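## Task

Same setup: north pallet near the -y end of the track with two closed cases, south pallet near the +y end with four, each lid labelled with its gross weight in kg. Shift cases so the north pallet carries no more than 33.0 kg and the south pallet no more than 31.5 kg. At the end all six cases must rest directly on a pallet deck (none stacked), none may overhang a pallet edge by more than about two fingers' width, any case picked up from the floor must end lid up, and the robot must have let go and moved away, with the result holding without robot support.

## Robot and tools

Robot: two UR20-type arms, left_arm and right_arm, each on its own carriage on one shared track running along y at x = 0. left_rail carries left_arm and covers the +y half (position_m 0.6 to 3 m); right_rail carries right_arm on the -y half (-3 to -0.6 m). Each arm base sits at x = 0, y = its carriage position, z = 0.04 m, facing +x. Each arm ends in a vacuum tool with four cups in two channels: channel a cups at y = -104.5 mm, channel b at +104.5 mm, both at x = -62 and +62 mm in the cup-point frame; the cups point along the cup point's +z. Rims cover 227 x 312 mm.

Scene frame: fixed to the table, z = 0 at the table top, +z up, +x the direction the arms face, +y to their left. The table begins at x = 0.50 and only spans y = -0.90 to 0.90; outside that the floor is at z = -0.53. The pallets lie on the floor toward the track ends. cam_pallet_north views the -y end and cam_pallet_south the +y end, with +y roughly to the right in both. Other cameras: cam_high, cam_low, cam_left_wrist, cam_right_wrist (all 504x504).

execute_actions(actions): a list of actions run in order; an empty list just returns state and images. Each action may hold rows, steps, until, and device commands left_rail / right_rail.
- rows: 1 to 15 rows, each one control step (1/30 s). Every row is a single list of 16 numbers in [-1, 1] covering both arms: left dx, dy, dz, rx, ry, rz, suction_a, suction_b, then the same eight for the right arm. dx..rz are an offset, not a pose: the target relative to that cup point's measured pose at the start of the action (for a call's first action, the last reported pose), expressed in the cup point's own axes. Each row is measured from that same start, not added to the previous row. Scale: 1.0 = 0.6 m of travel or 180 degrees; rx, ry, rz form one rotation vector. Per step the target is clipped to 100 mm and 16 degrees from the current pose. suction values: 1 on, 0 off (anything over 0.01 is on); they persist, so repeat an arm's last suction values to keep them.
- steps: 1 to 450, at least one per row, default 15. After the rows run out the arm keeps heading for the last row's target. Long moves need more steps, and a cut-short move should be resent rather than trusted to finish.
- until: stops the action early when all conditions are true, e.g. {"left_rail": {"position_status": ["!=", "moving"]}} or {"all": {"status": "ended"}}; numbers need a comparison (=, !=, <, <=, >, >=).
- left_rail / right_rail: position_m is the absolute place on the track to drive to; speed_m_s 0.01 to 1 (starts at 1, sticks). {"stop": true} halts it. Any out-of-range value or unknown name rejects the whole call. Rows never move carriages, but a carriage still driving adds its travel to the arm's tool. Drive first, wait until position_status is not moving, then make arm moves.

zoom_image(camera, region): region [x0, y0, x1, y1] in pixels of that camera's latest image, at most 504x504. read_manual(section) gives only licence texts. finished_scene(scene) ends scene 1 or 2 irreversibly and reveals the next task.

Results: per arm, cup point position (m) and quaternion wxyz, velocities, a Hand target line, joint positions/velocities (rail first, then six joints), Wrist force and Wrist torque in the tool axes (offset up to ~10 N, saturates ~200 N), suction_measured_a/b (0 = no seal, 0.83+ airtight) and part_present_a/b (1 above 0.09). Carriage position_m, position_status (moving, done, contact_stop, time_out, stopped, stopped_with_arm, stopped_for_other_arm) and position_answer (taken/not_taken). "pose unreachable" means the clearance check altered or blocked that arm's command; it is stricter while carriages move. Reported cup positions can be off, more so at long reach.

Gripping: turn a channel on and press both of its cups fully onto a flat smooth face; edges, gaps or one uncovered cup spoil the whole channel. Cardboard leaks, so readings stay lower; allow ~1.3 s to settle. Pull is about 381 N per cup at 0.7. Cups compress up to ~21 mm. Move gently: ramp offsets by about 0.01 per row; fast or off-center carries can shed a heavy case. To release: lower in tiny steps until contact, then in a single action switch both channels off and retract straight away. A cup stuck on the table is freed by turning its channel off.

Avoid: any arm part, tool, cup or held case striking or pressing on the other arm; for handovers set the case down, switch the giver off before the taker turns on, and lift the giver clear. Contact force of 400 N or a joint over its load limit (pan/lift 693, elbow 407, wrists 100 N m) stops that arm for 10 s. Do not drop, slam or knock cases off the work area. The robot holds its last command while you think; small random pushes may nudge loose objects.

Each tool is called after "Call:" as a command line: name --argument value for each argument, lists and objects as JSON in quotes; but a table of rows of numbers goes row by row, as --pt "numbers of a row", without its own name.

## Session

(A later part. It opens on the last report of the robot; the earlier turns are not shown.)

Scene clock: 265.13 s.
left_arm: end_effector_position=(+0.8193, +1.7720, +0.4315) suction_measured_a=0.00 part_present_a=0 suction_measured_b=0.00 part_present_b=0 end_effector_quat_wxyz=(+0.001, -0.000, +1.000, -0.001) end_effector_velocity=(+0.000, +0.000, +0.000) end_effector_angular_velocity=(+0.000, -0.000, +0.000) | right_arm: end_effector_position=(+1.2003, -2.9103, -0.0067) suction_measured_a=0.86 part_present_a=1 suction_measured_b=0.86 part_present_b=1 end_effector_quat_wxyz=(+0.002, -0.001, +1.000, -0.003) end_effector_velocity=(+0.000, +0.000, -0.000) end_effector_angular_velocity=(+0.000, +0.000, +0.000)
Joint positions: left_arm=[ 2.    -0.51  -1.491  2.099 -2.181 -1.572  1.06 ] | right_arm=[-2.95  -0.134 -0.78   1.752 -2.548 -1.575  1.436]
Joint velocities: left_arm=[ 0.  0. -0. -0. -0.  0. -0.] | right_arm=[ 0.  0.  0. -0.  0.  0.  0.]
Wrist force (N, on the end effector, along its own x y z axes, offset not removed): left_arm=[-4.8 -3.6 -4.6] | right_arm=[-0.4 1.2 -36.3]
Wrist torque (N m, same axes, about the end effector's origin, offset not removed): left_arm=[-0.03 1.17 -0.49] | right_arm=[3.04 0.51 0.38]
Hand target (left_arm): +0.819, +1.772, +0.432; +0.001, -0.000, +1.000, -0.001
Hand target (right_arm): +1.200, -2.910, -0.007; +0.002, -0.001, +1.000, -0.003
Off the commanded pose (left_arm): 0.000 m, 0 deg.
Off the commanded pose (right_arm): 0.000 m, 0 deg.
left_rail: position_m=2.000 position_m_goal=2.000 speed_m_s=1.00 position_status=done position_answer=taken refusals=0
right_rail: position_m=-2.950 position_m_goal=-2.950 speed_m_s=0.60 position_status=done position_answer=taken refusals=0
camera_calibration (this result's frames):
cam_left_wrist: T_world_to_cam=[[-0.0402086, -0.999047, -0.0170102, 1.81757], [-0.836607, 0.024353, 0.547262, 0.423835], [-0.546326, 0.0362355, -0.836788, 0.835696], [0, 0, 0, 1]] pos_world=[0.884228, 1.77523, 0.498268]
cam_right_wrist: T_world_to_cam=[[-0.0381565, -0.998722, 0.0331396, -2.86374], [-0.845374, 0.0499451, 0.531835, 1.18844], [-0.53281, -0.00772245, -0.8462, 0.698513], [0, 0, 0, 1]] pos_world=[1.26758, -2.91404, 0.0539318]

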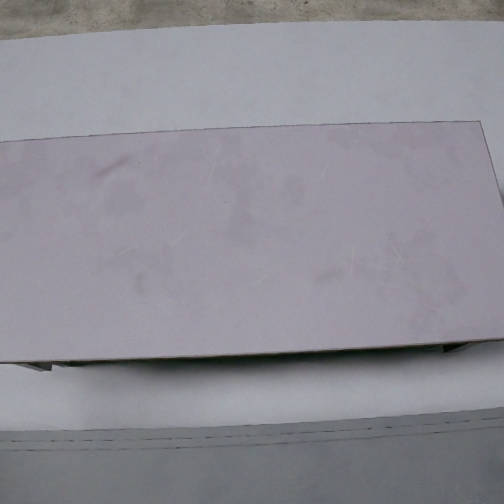

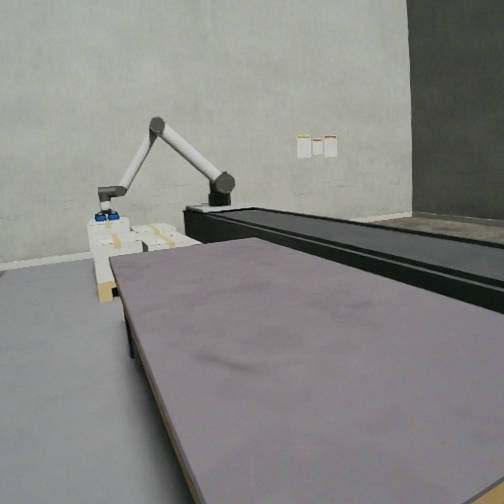

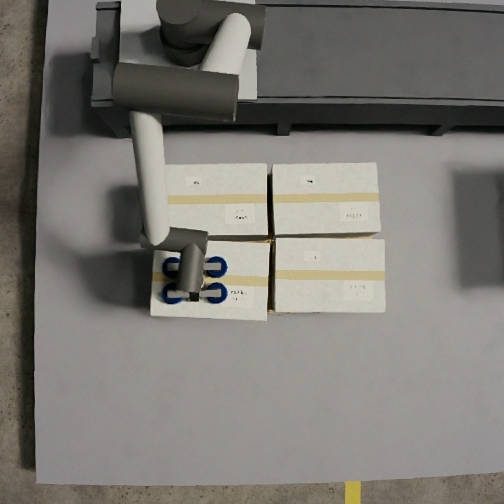

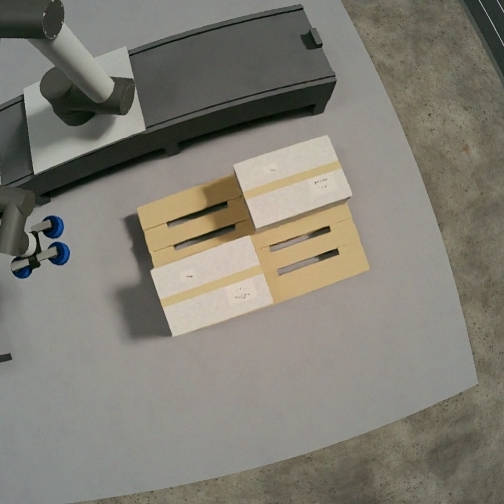

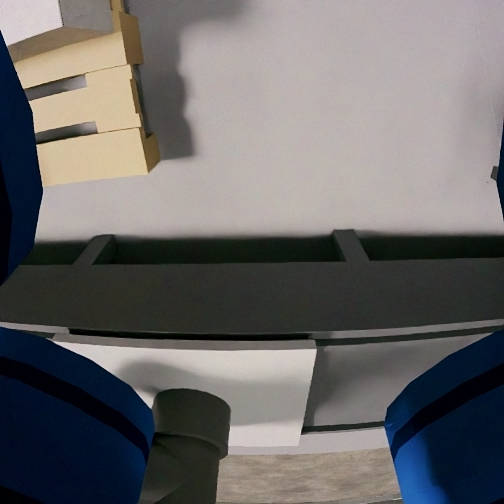

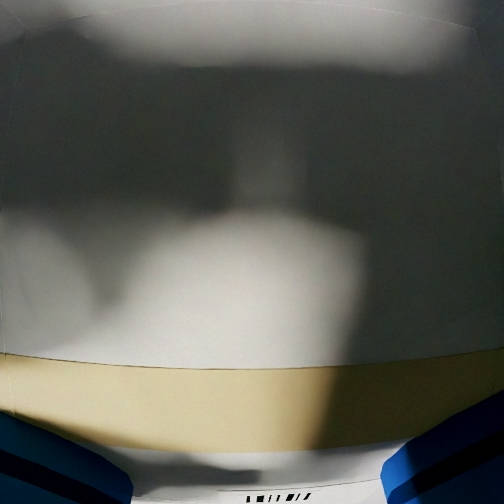

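Fine. Lower to deck (~−0.115) and release.

Call:
execute_actions --actions '[{"rows":[[0,0,0,0,0,0,0,0, 0,0,0.18,0,0,0,1,1]],"steps":45},{"rows":[[0,0,0,0,0,0,0,0, 0,0,-0.9,0,0,0,0,0]],"steps":70}]'

Call:
zoom_image --camera "cam_pallet_north" --region '[140, 130, 400, 330]'

Scene clock: 272.97 s.
left_arm: end_effector_position=(+0.8193, +1.7720, +0.4315) suction_measured_a=0.00 part_present_a=0 suction_measured_b=0.00 part_present_b=0 end_effector_quat_wxyz=(+0.001, -0.000, +1.000, -0.001) end_effector_velocity=(+0.000, -0.000, -0.000) end_effector_angular_velocity=(+0.000, +0.000, +0.000) | right_arm: end_effector_position=(+1.1983, -2.9077, +0.4255) suction_measured_a=0.00 part_present_a=0 suction_measured_b=0.00 part_present_b=0 end_effector_quat_wxyz=(+0.002, -0.001, +1.000, -0.003) end_effector_velocity=(-0.000, -0.000, +0.000) end_effector_angular_velocity=(-0.000, -0.000, -0.000)
Joint positions: left_arm=[ 2.    -0.51  -1.491  2.099 -2.181 -1.572  1.06 ] | right_arm=[-2.95  -0.132 -1.119  1.602 -2.059 -1.575  1.438]
Joint velocities: left_arm=[ 0. -0.  0.  0. -0.  0. -0.] | right_arm=[ 0. -0. -0. -0.  0. -0.  0.]
Wrist force (N, on the end effector, along its own x y z axes, offset not removed): left_arm=[-1.5 -3.9 3.0] | right_arm=[5.1 1.2 4.8]
Wrist torque (N m, same axes, about the end effector's origin, offset not removed): left_arm=[-0.08 0.78 -0.49] | right_arm=[0.57 -0.34 0.14]
Hand target (left_arm): +0.819, +1.772, +0.432; +0.001, -0.000, +1.000, -0.001
Hand target (right_arm): +1.198, -2.908, +0.426; +0.002, -0.001, +1.000, -0.003
Off the commanded pose (left_arm): 0.000 m, 0 deg.
Off the commanded pose (right_arm): 0.001 m, 0 deg.
left_rail: position_m=2.000 position_m_goal=2.000 speed_m_s=1.00 position_status=done position_answer=taken refusals=0
right_rail: position_m=-2.950 position_m_goal=-2.950 speed_m_s=0.60 position_status=done position_answer=taken refusals=0
camera_calibration (this result's frames):
cam_left_wrist: T_world_to_cam=[[-0.0402089, -0.999046, -0.0170101, 1.81757], [-0.836607, 0.0243533, 0.547262, 0.423835], [-0.546326, 0.0362356, -0.836788, 0.835695], [0, 0, 0, 1]] pos_world=[0.884228, 1.77523, 0.498269]
cam_right_wrist: T_world_to_cam=[[-0.0381166, -0.998724, 0.0331398, -2.87558], [-0.845373, 0.0499115, 0.53184, 0.956656], [-0.532815, -0.00774352, -0.846196, 1.06321], [0, 0, 0, 1]] pos_world=[1.26562, -2.91143, 0.486192]

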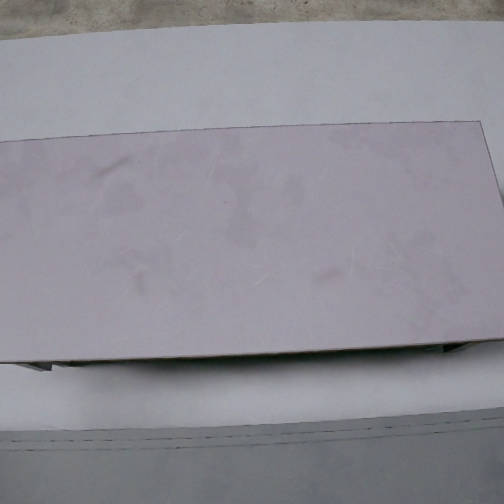

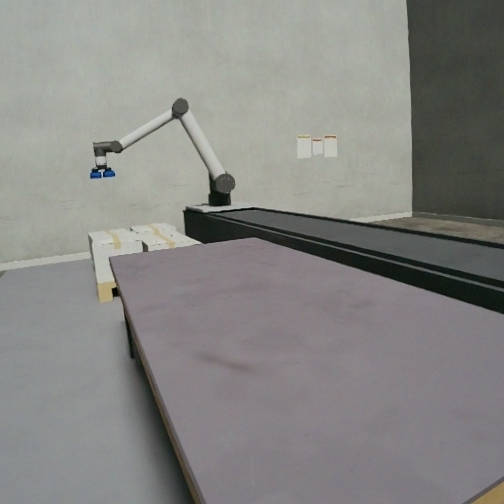

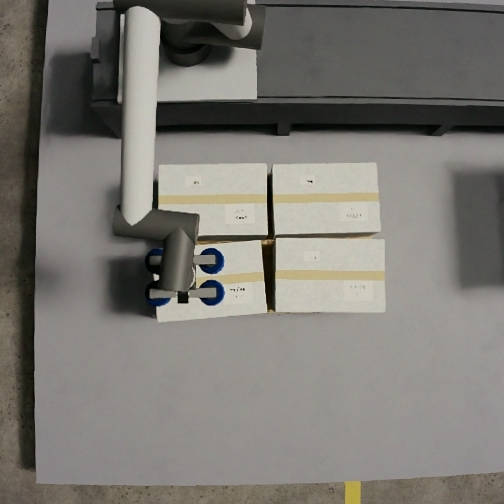

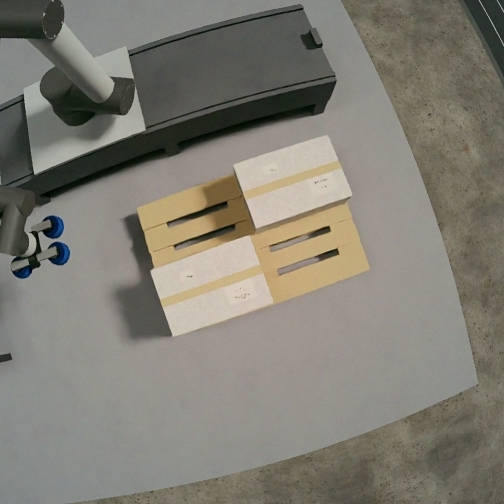

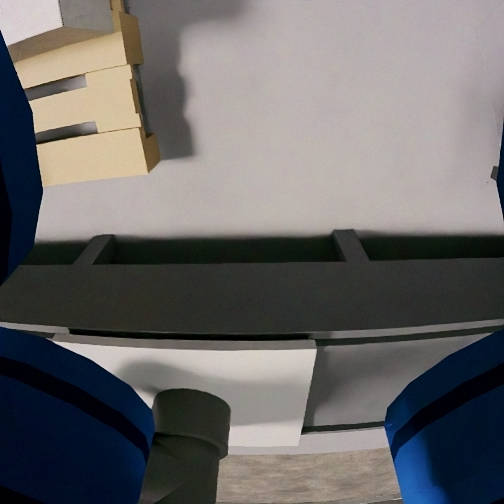

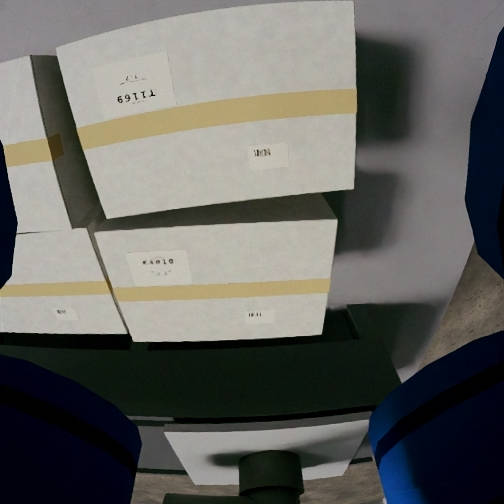

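Region (140, 130, 400, 330) of cam_pallet_north's 504x504 image, scaled by 1.938, with more detail than that image has; it fills the top 388 rows of this view, and the rest is white.

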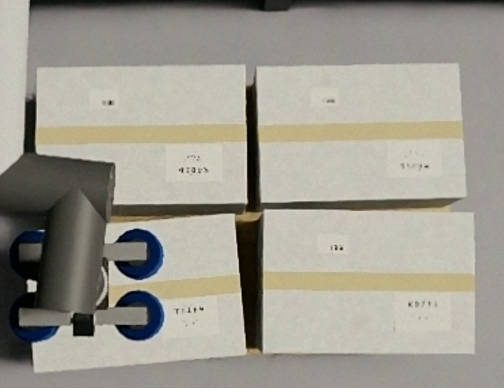

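Skewed on release; the corner may overhang. Regrip and fix.

Call:
execute_actions --actions '[{"rows":[[0,0,0,0,0,0,0,0, 0,0,0.88,0,0,0,1,1]],"steps":90},{"rows":[[0,0,0,0,0,0,0,0, 0,0,0.03,0,0,0,1,1]],"steps":45}]'

Scene clock: 281.70 s.
left_arm: end_effector_position=(+0.8193, +1.7720, +0.4315) suction_measured_a=0.00 part_present_a=0 suction_measured_b=0.00 part_present_b=0 end_effector_quat_wxyz=(+0.001, -0.000, +1.000, -0.001) end_effector_velocity=(-0.000, +0.000, +0.000) end_effector_angular_velocity=(-0.000, -0.000, -0.000) | right_arm: end_effector_position=(+1.2008, -2.9110, -0.1208) suction_measured_a=0.86 part_present_a=1 suction_measured_b=0.86 part_present_b=1 end_effector_quat_wxyz=(+0.002, -0.001, +1.000, -0.003) end_effector_velocity=(+0.000, -0.000, -0.000) end_effector_angular_velocity=(-0.000, -0.000, +0.000)
Joint positions: left_arm=[ 2.    -0.51  -1.491  2.099 -2.181 -1.572  1.06 ] | right_arm=[-2.95  -0.135 -0.665  1.742 -2.653 -1.575  1.435]
Joint velocities: left_arm=[ 0.  0. -0.  0. -0. -0.  0.] | right_arm=[ 0. -0.  0. -0. -0. -0. -0.]
Wrist force (N, on the end effector, along its own x y z axes, offset not removed): left_arm=[-3.7 -4.1 -12.6] | right_arm=[-2.0 1.8 -34.6]
Wrist torque (N m, same axes, about the end effector's origin, offset not removed): left_arm=[0.09 1.06 -0.39] | right_arm=[2.18 1.54 0.41]
Hand target (left_arm): +0.819, +1.772, +0.432; +0.001, -0.000, +1.000, -0.001
Hand target (right_arm): +1.201, -2.911, -0.121; +0.002, -0.001, +1.000, -0.003
Off the commanded pose (left_arm): 0.000 m, 0 deg.
Off the commanded pose (right_arm): 0.000 m, 0 deg.
left_rail: position_m=2.000 position_m_goal=2.000 speed_m_s=1.00 position_status=done position_answer=taken refusals=0
right_rail: position_m=-2.950 position_m_goal=-2.950 speed_m_s=0.60 position_status=done position_answer=taken refusals=0
camera_calibration (this result's frames):
cam_left_wrist: T_world_to_cam=[[-0.0402088, -0.999046, -0.0170101, 1.81757], [-0.836607, 0.0243532, 0.547262, 0.423835], [-0.546326, 0.0362355, -0.836788, 0.835695], [0, 0, 0, 1]] pos_world=[0.884228, 1.77523, 0.498268]
cam_right_wrist: T_world_to_cam=[[-0.038104, -0.998724, 0.0331382, -2.86071], [-0.845376, 0.0498999, 0.531835, 1.24942], [-0.53281, -0.00774918, -0.846199, 0.602155], [0, 0, 0, 1]] pos_world=[1.26806, -2.91474, -0.0601433]

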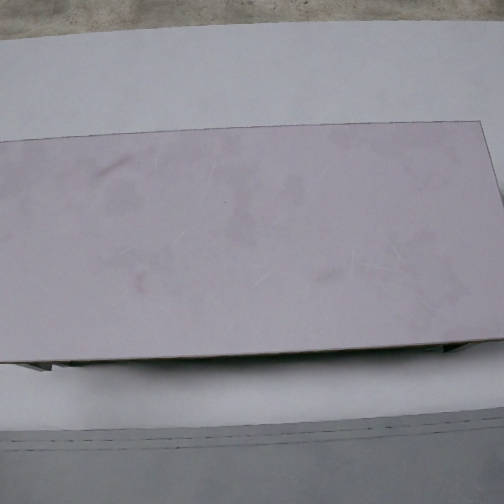

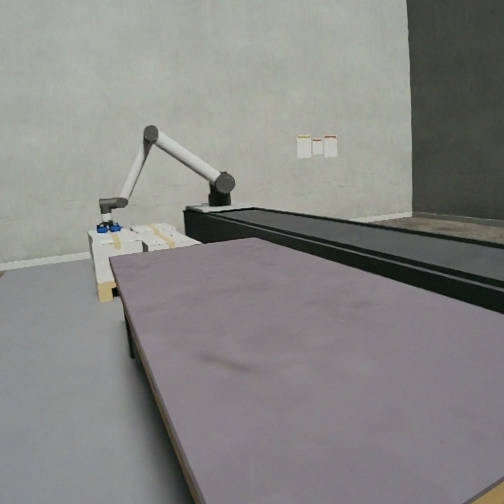

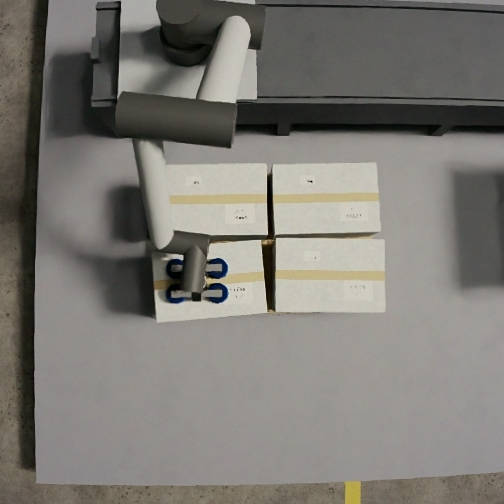

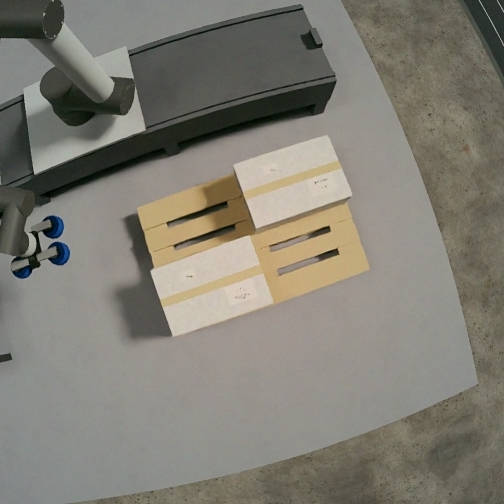

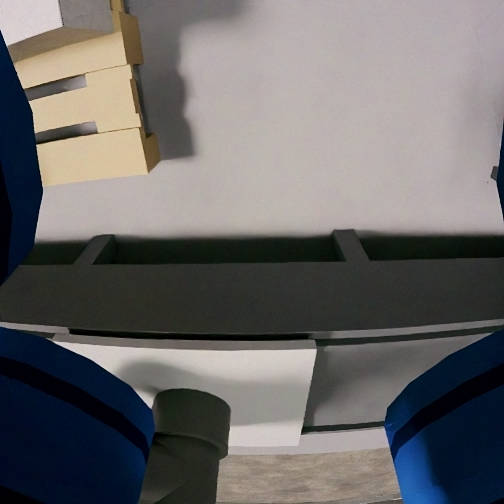

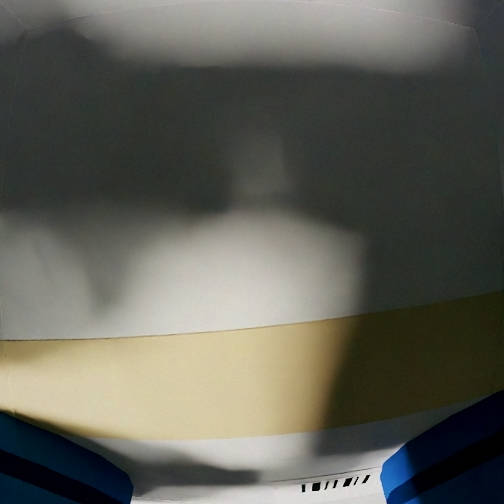

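Call:
execute_actions --actions '[{"rows":[[0,0,0,0,0,0,0,0, 0,0,-0.5,0,0,0,1,1]],"steps":60},{"rows":[[0,0,0,0,0,0,0,0, 0.015,0,0.42,0,0,0.028,1,1]],"steps":70}]'

Call:
zoom_image --camera "cam_pallet_north" --region '[140, 130, 400, 330]'

Scene clock: 288.90 s.
left_arm: end_effector_position=(+0.8193, +1.7720, +0.4315) suction_measured_a=0.00 part_present_a=0 suction_measured_b=0.00 part_present_b=0 end_effector_quat_wxyz=(+0.001, -0.000, +1.000, -0.001) end_effector_velocity=(+0.000, +0.000, +0.000) end_effector_angular_velocity=(+0.000, -0.000, +0.000) | right_arm: end_effector_position=(+1.1916, -2.9108, -0.0728) suction_measured_a=0.86 part_present_a=1 suction_measured_b=0.86 part_present_b=1 end_effector_quat_wxyz=(+0.002, +0.043, +0.999, -0.002) end_effector_velocity=(-0.000, +0.000, -0.000) end_effector_angular_velocity=(+0.000, +0.000, +0.000)
Joint positions: left_arm=[ 2.    -0.51  -1.491  2.099 -2.181 -1.572  1.06 ] | right_arm=[-2.95  -0.135 -0.72   1.764 -2.62  -1.575  1.522]
Joint velocities: left_arm=[ 0.  0. -0.  0. -0.  0. -0.] | right_arm=[ 0.  0.  0. -0.  0. -0. -0.]
Wrist force (N, on the end effector, along its own x y z axes, offset not removed): left_arm=[-0.2 -1.4 -2.6] | right_arm=[1.8 0.3 -39.9]
Wrist torque (N m, same axes, about the end effector's origin, offset not removed): left_arm=[0.24 0.33 -0.52] | right_arm=[1.75 1.10 0.18]
Hand target (left_arm): +0.819, +1.772, +0.432; +0.001, -0.000, +1.000, -0.001
Hand target (right_arm): +1.192, -2.911, -0.073; +0.002, +0.043, +0.999, -0.002
Off the commanded pose (left_arm): 0.000 m, 0 deg.
Off the commanded pose (right_arm): 0.000 m, 0 deg.
left_rail: position_m=2.000 position_m_goal=2.000 speed_m_s=1.00 position_status=done position_answer=taken refusals=0
right_rail: position_m=-2.950 position_m_goal=-2.950 speed_m_s=0.60 position_status=done position_answer=taken refusals=0
camera_calibration (this result's frames):
cam_left_wrist: T_world_to_cam=[[-0.0402085, -0.999047, -0.0170102, 1.81757], [-0.836607, 0.0243529, 0.547262, 0.423836], [-0.546326, 0.0362354, -0.836788, 0.835696], [0, 0, 0, 1]] pos_world=[0.884228, 1.77523, 0.498268]
cam_right_wrist: T_world_to_cam=[[-0.125709, -0.991528, 0.0327091, -2.73706], [-0.837972, 0.123774, 0.531491, 1.42229], [-0.531037, 0.0394039, -0.846432, 0.772976], [0, 0, 0, 1]] pos_world=[1.25825, -2.92038, -0.0121368]

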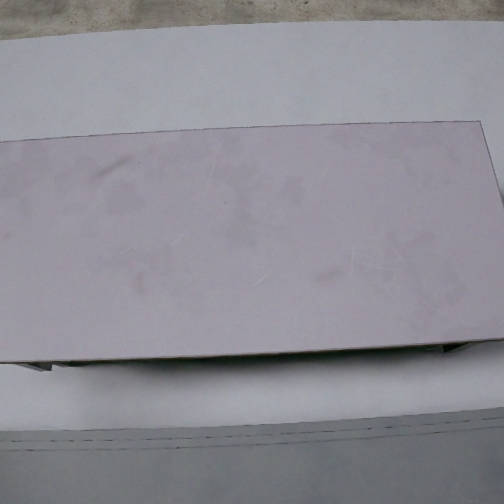

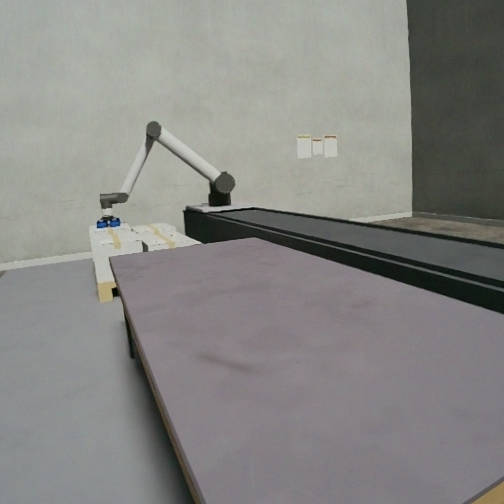

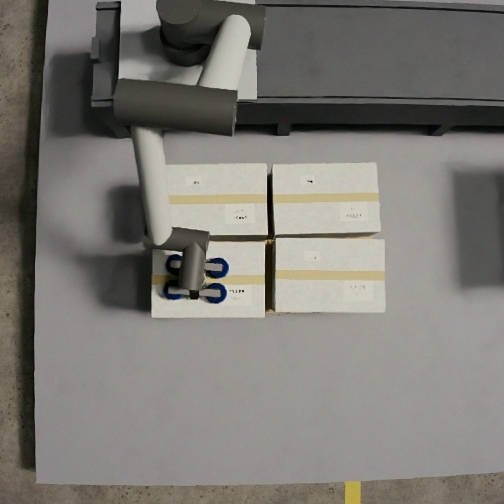

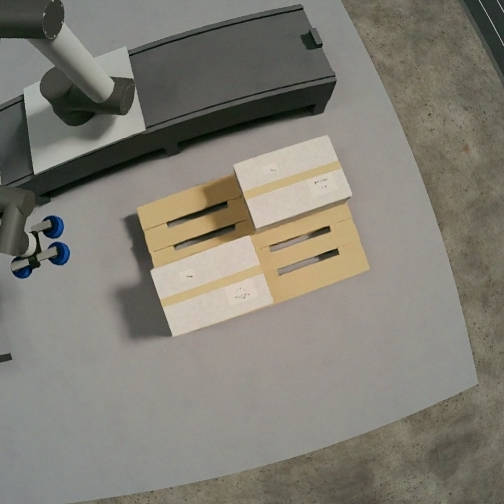

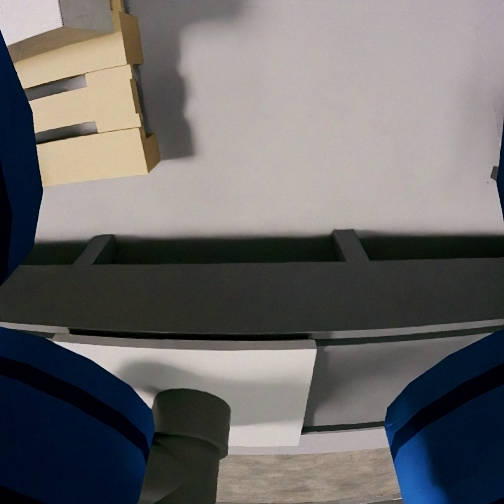

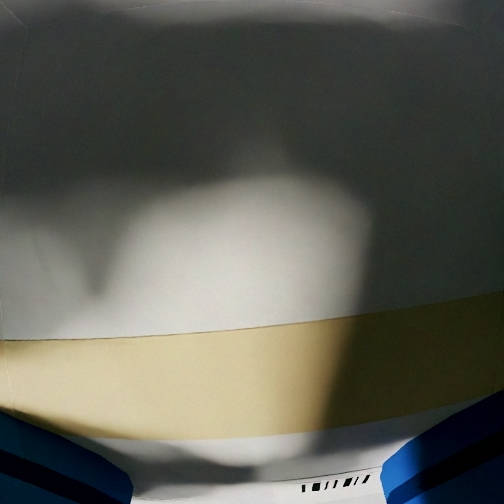

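Region (140, 130, 400, 330) of cam_pallet_north's 504x504 image, scaled by 1.938, with more detail than that image has; it fills the top 388 rows of this view, and the rest is white.

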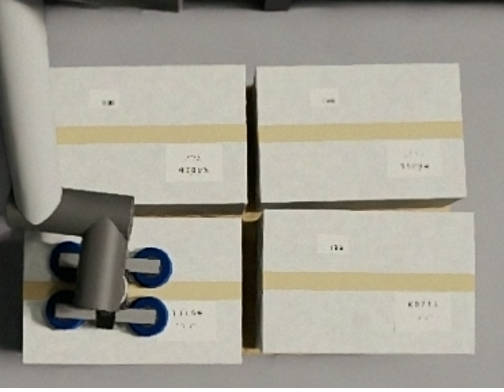

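Straight. Shift +y 2 cm, set down fully, release.

Call:
execute_actions --actions '[{"rows":[[0,0,0,0,0,0,0,0, 0.01,0.035,0,0,0,0,1,1]],"steps":25},{"rows":[[0,0,0,0,0,0,0,0, 0,0,0.08,0,0,0,1,1]],"steps":40},{"rows":[[0,0,0,0,0,0,0,0, 0,0,-0.9,0,0,0,0,0]],"steps":70}]'

Call:
zoom_image --camera "cam_pallet_north" --region '[140, 130, 400, 330]'

Scene clock: 298.83 s.
left_arm: end_effector_position=(+0.8193, +1.7720, +0.4315) suction_measured_a=0.00 part_present_a=0 suction_measured_b=0.00 part_present_b=0 end_effector_quat_wxyz=(+0.001, -0.000, +1.000, -0.001) end_effector_velocity=(+0.000, -0.000, -0.000) end_effector_angular_velocity=(+0.000, +0.000, +0.000) | right_arm: end_effector_position=(+1.1852, -2.8864, +0.4193) suction_measured_a=0.00 part_present_a=0 suction_measured_b=0.00 part_present_b=0 end_effector_quat_wxyz=(+0.002, +0.043, +0.999, -0.002) end_effector_velocity=(-0.000, -0.000, +0.000) end_effector_angular_velocity=(-0.000, -0.000, -0.000)
Joint positions: left_arm=[ 2.    -0.51  -1.491  2.099 -2.181 -1.572  1.06 ] | right_arm=[-2.95  -0.115 -1.128  1.627 -2.074 -1.575  1.542]
Joint velocities: left_arm=[ 0. -0.  0. -0.  0. -0. -0.] | right_arm=[ 0. -0. -0. -0.  0. -0. -0.]
Wrist force (N, on the end effector, along its own x y z axes, offset not removed): left_arm=[-5.7 -3.7 -6.5] | right_arm=[-1.3 0.8 2.4]
Wrist torque (N m, same axes, about the end effector's origin, offset not removed): left_arm=[-0.16 1.19 -0.40] | right_arm=[0.36 0.67 0.24]
Hand target (left_arm): +0.819, +1.772, +0.432; +0.001, -0.000, +1.000, -0.001
Hand target (right_arm): +1.185, -2.886, +0.419; +0.002, +0.043, +0.999, -0.002
Off the commanded pose (left_arm): 0.000 m, 0 deg.
Off the commanded pose (right_arm): 0.001 m, 0 deg.
left_rail: position_m=2.000 position_m_goal=2.000 speed_m_s=1.00 position_status=done position_answer=taken refusals=0
right_rail: position_m=-2.950 position_m_goal=-2.950 speed_m_s=0.60 position_status=done position_answer=taken refusals=0
camera_calibration (this result's frames):
cam_left_wrist: T_world_to_cam=[[-0.0402086, -0.999047, -0.0170103, 1.81757], [-0.836607, 0.024353, 0.547262, 0.423835], [-0.546326, 0.0362356, -0.836788, 0.835695], [0, 0, 0, 1]] pos_world=[0.884228, 1.77523, 0.498268]
cam_right_wrist: T_world_to_cam=[[-0.125712, -0.991528, 0.0327009, -2.72983], [-0.837944, 0.12377, 0.531537, 1.15234], [-0.531081, 0.039419, -0.846404, 1.18528], [0, 0, 0, 1]] pos_world=[1.2519, -2.89605, 0.47998]

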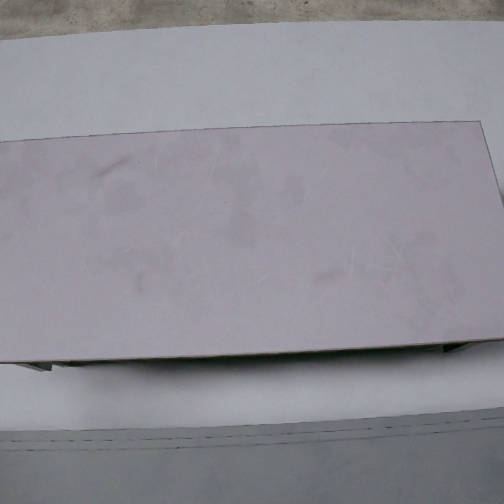

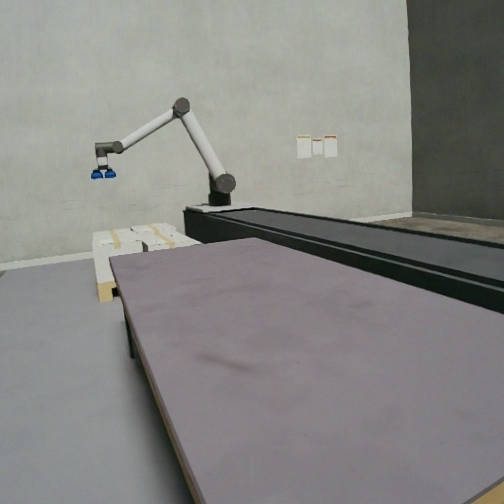

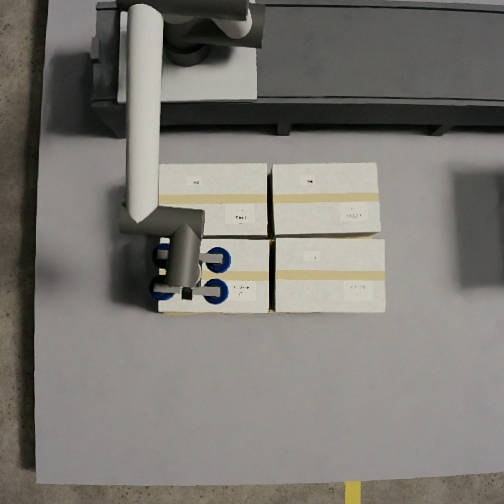

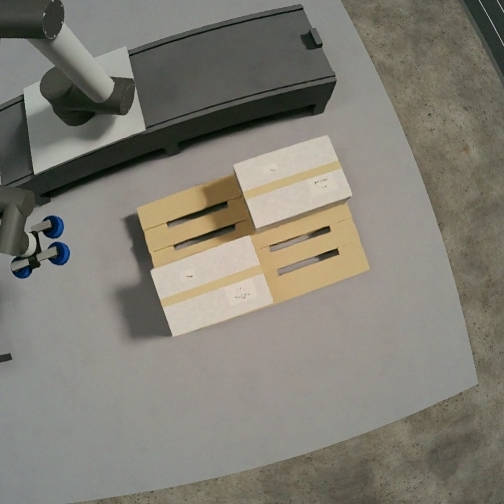

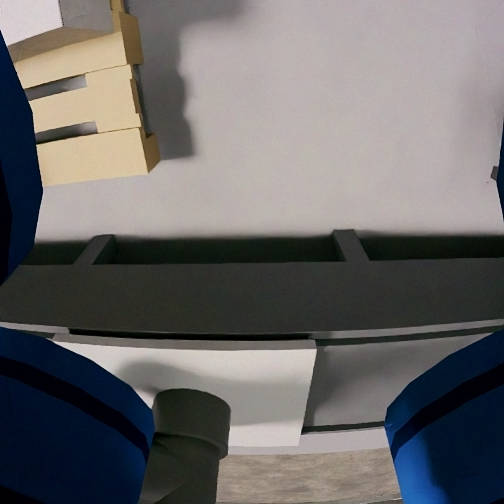

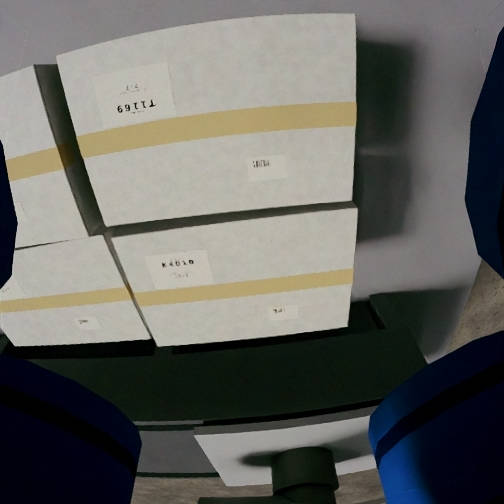

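Region (140, 130, 400, 330) of cam_pallet_north's 504x504 image, scaled by 1.938, with more detail than that image has; it fills the top 388 rows of this view, and the rest is white.

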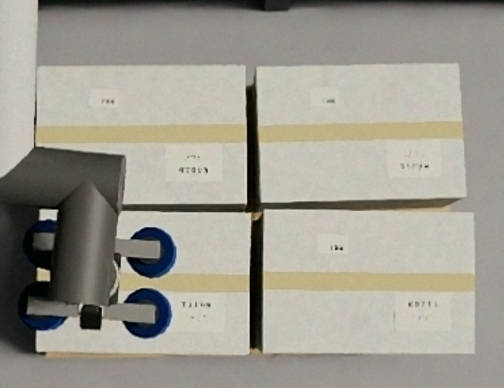

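Call:
finished_scene --scene 2

The scene is finished: the task was done.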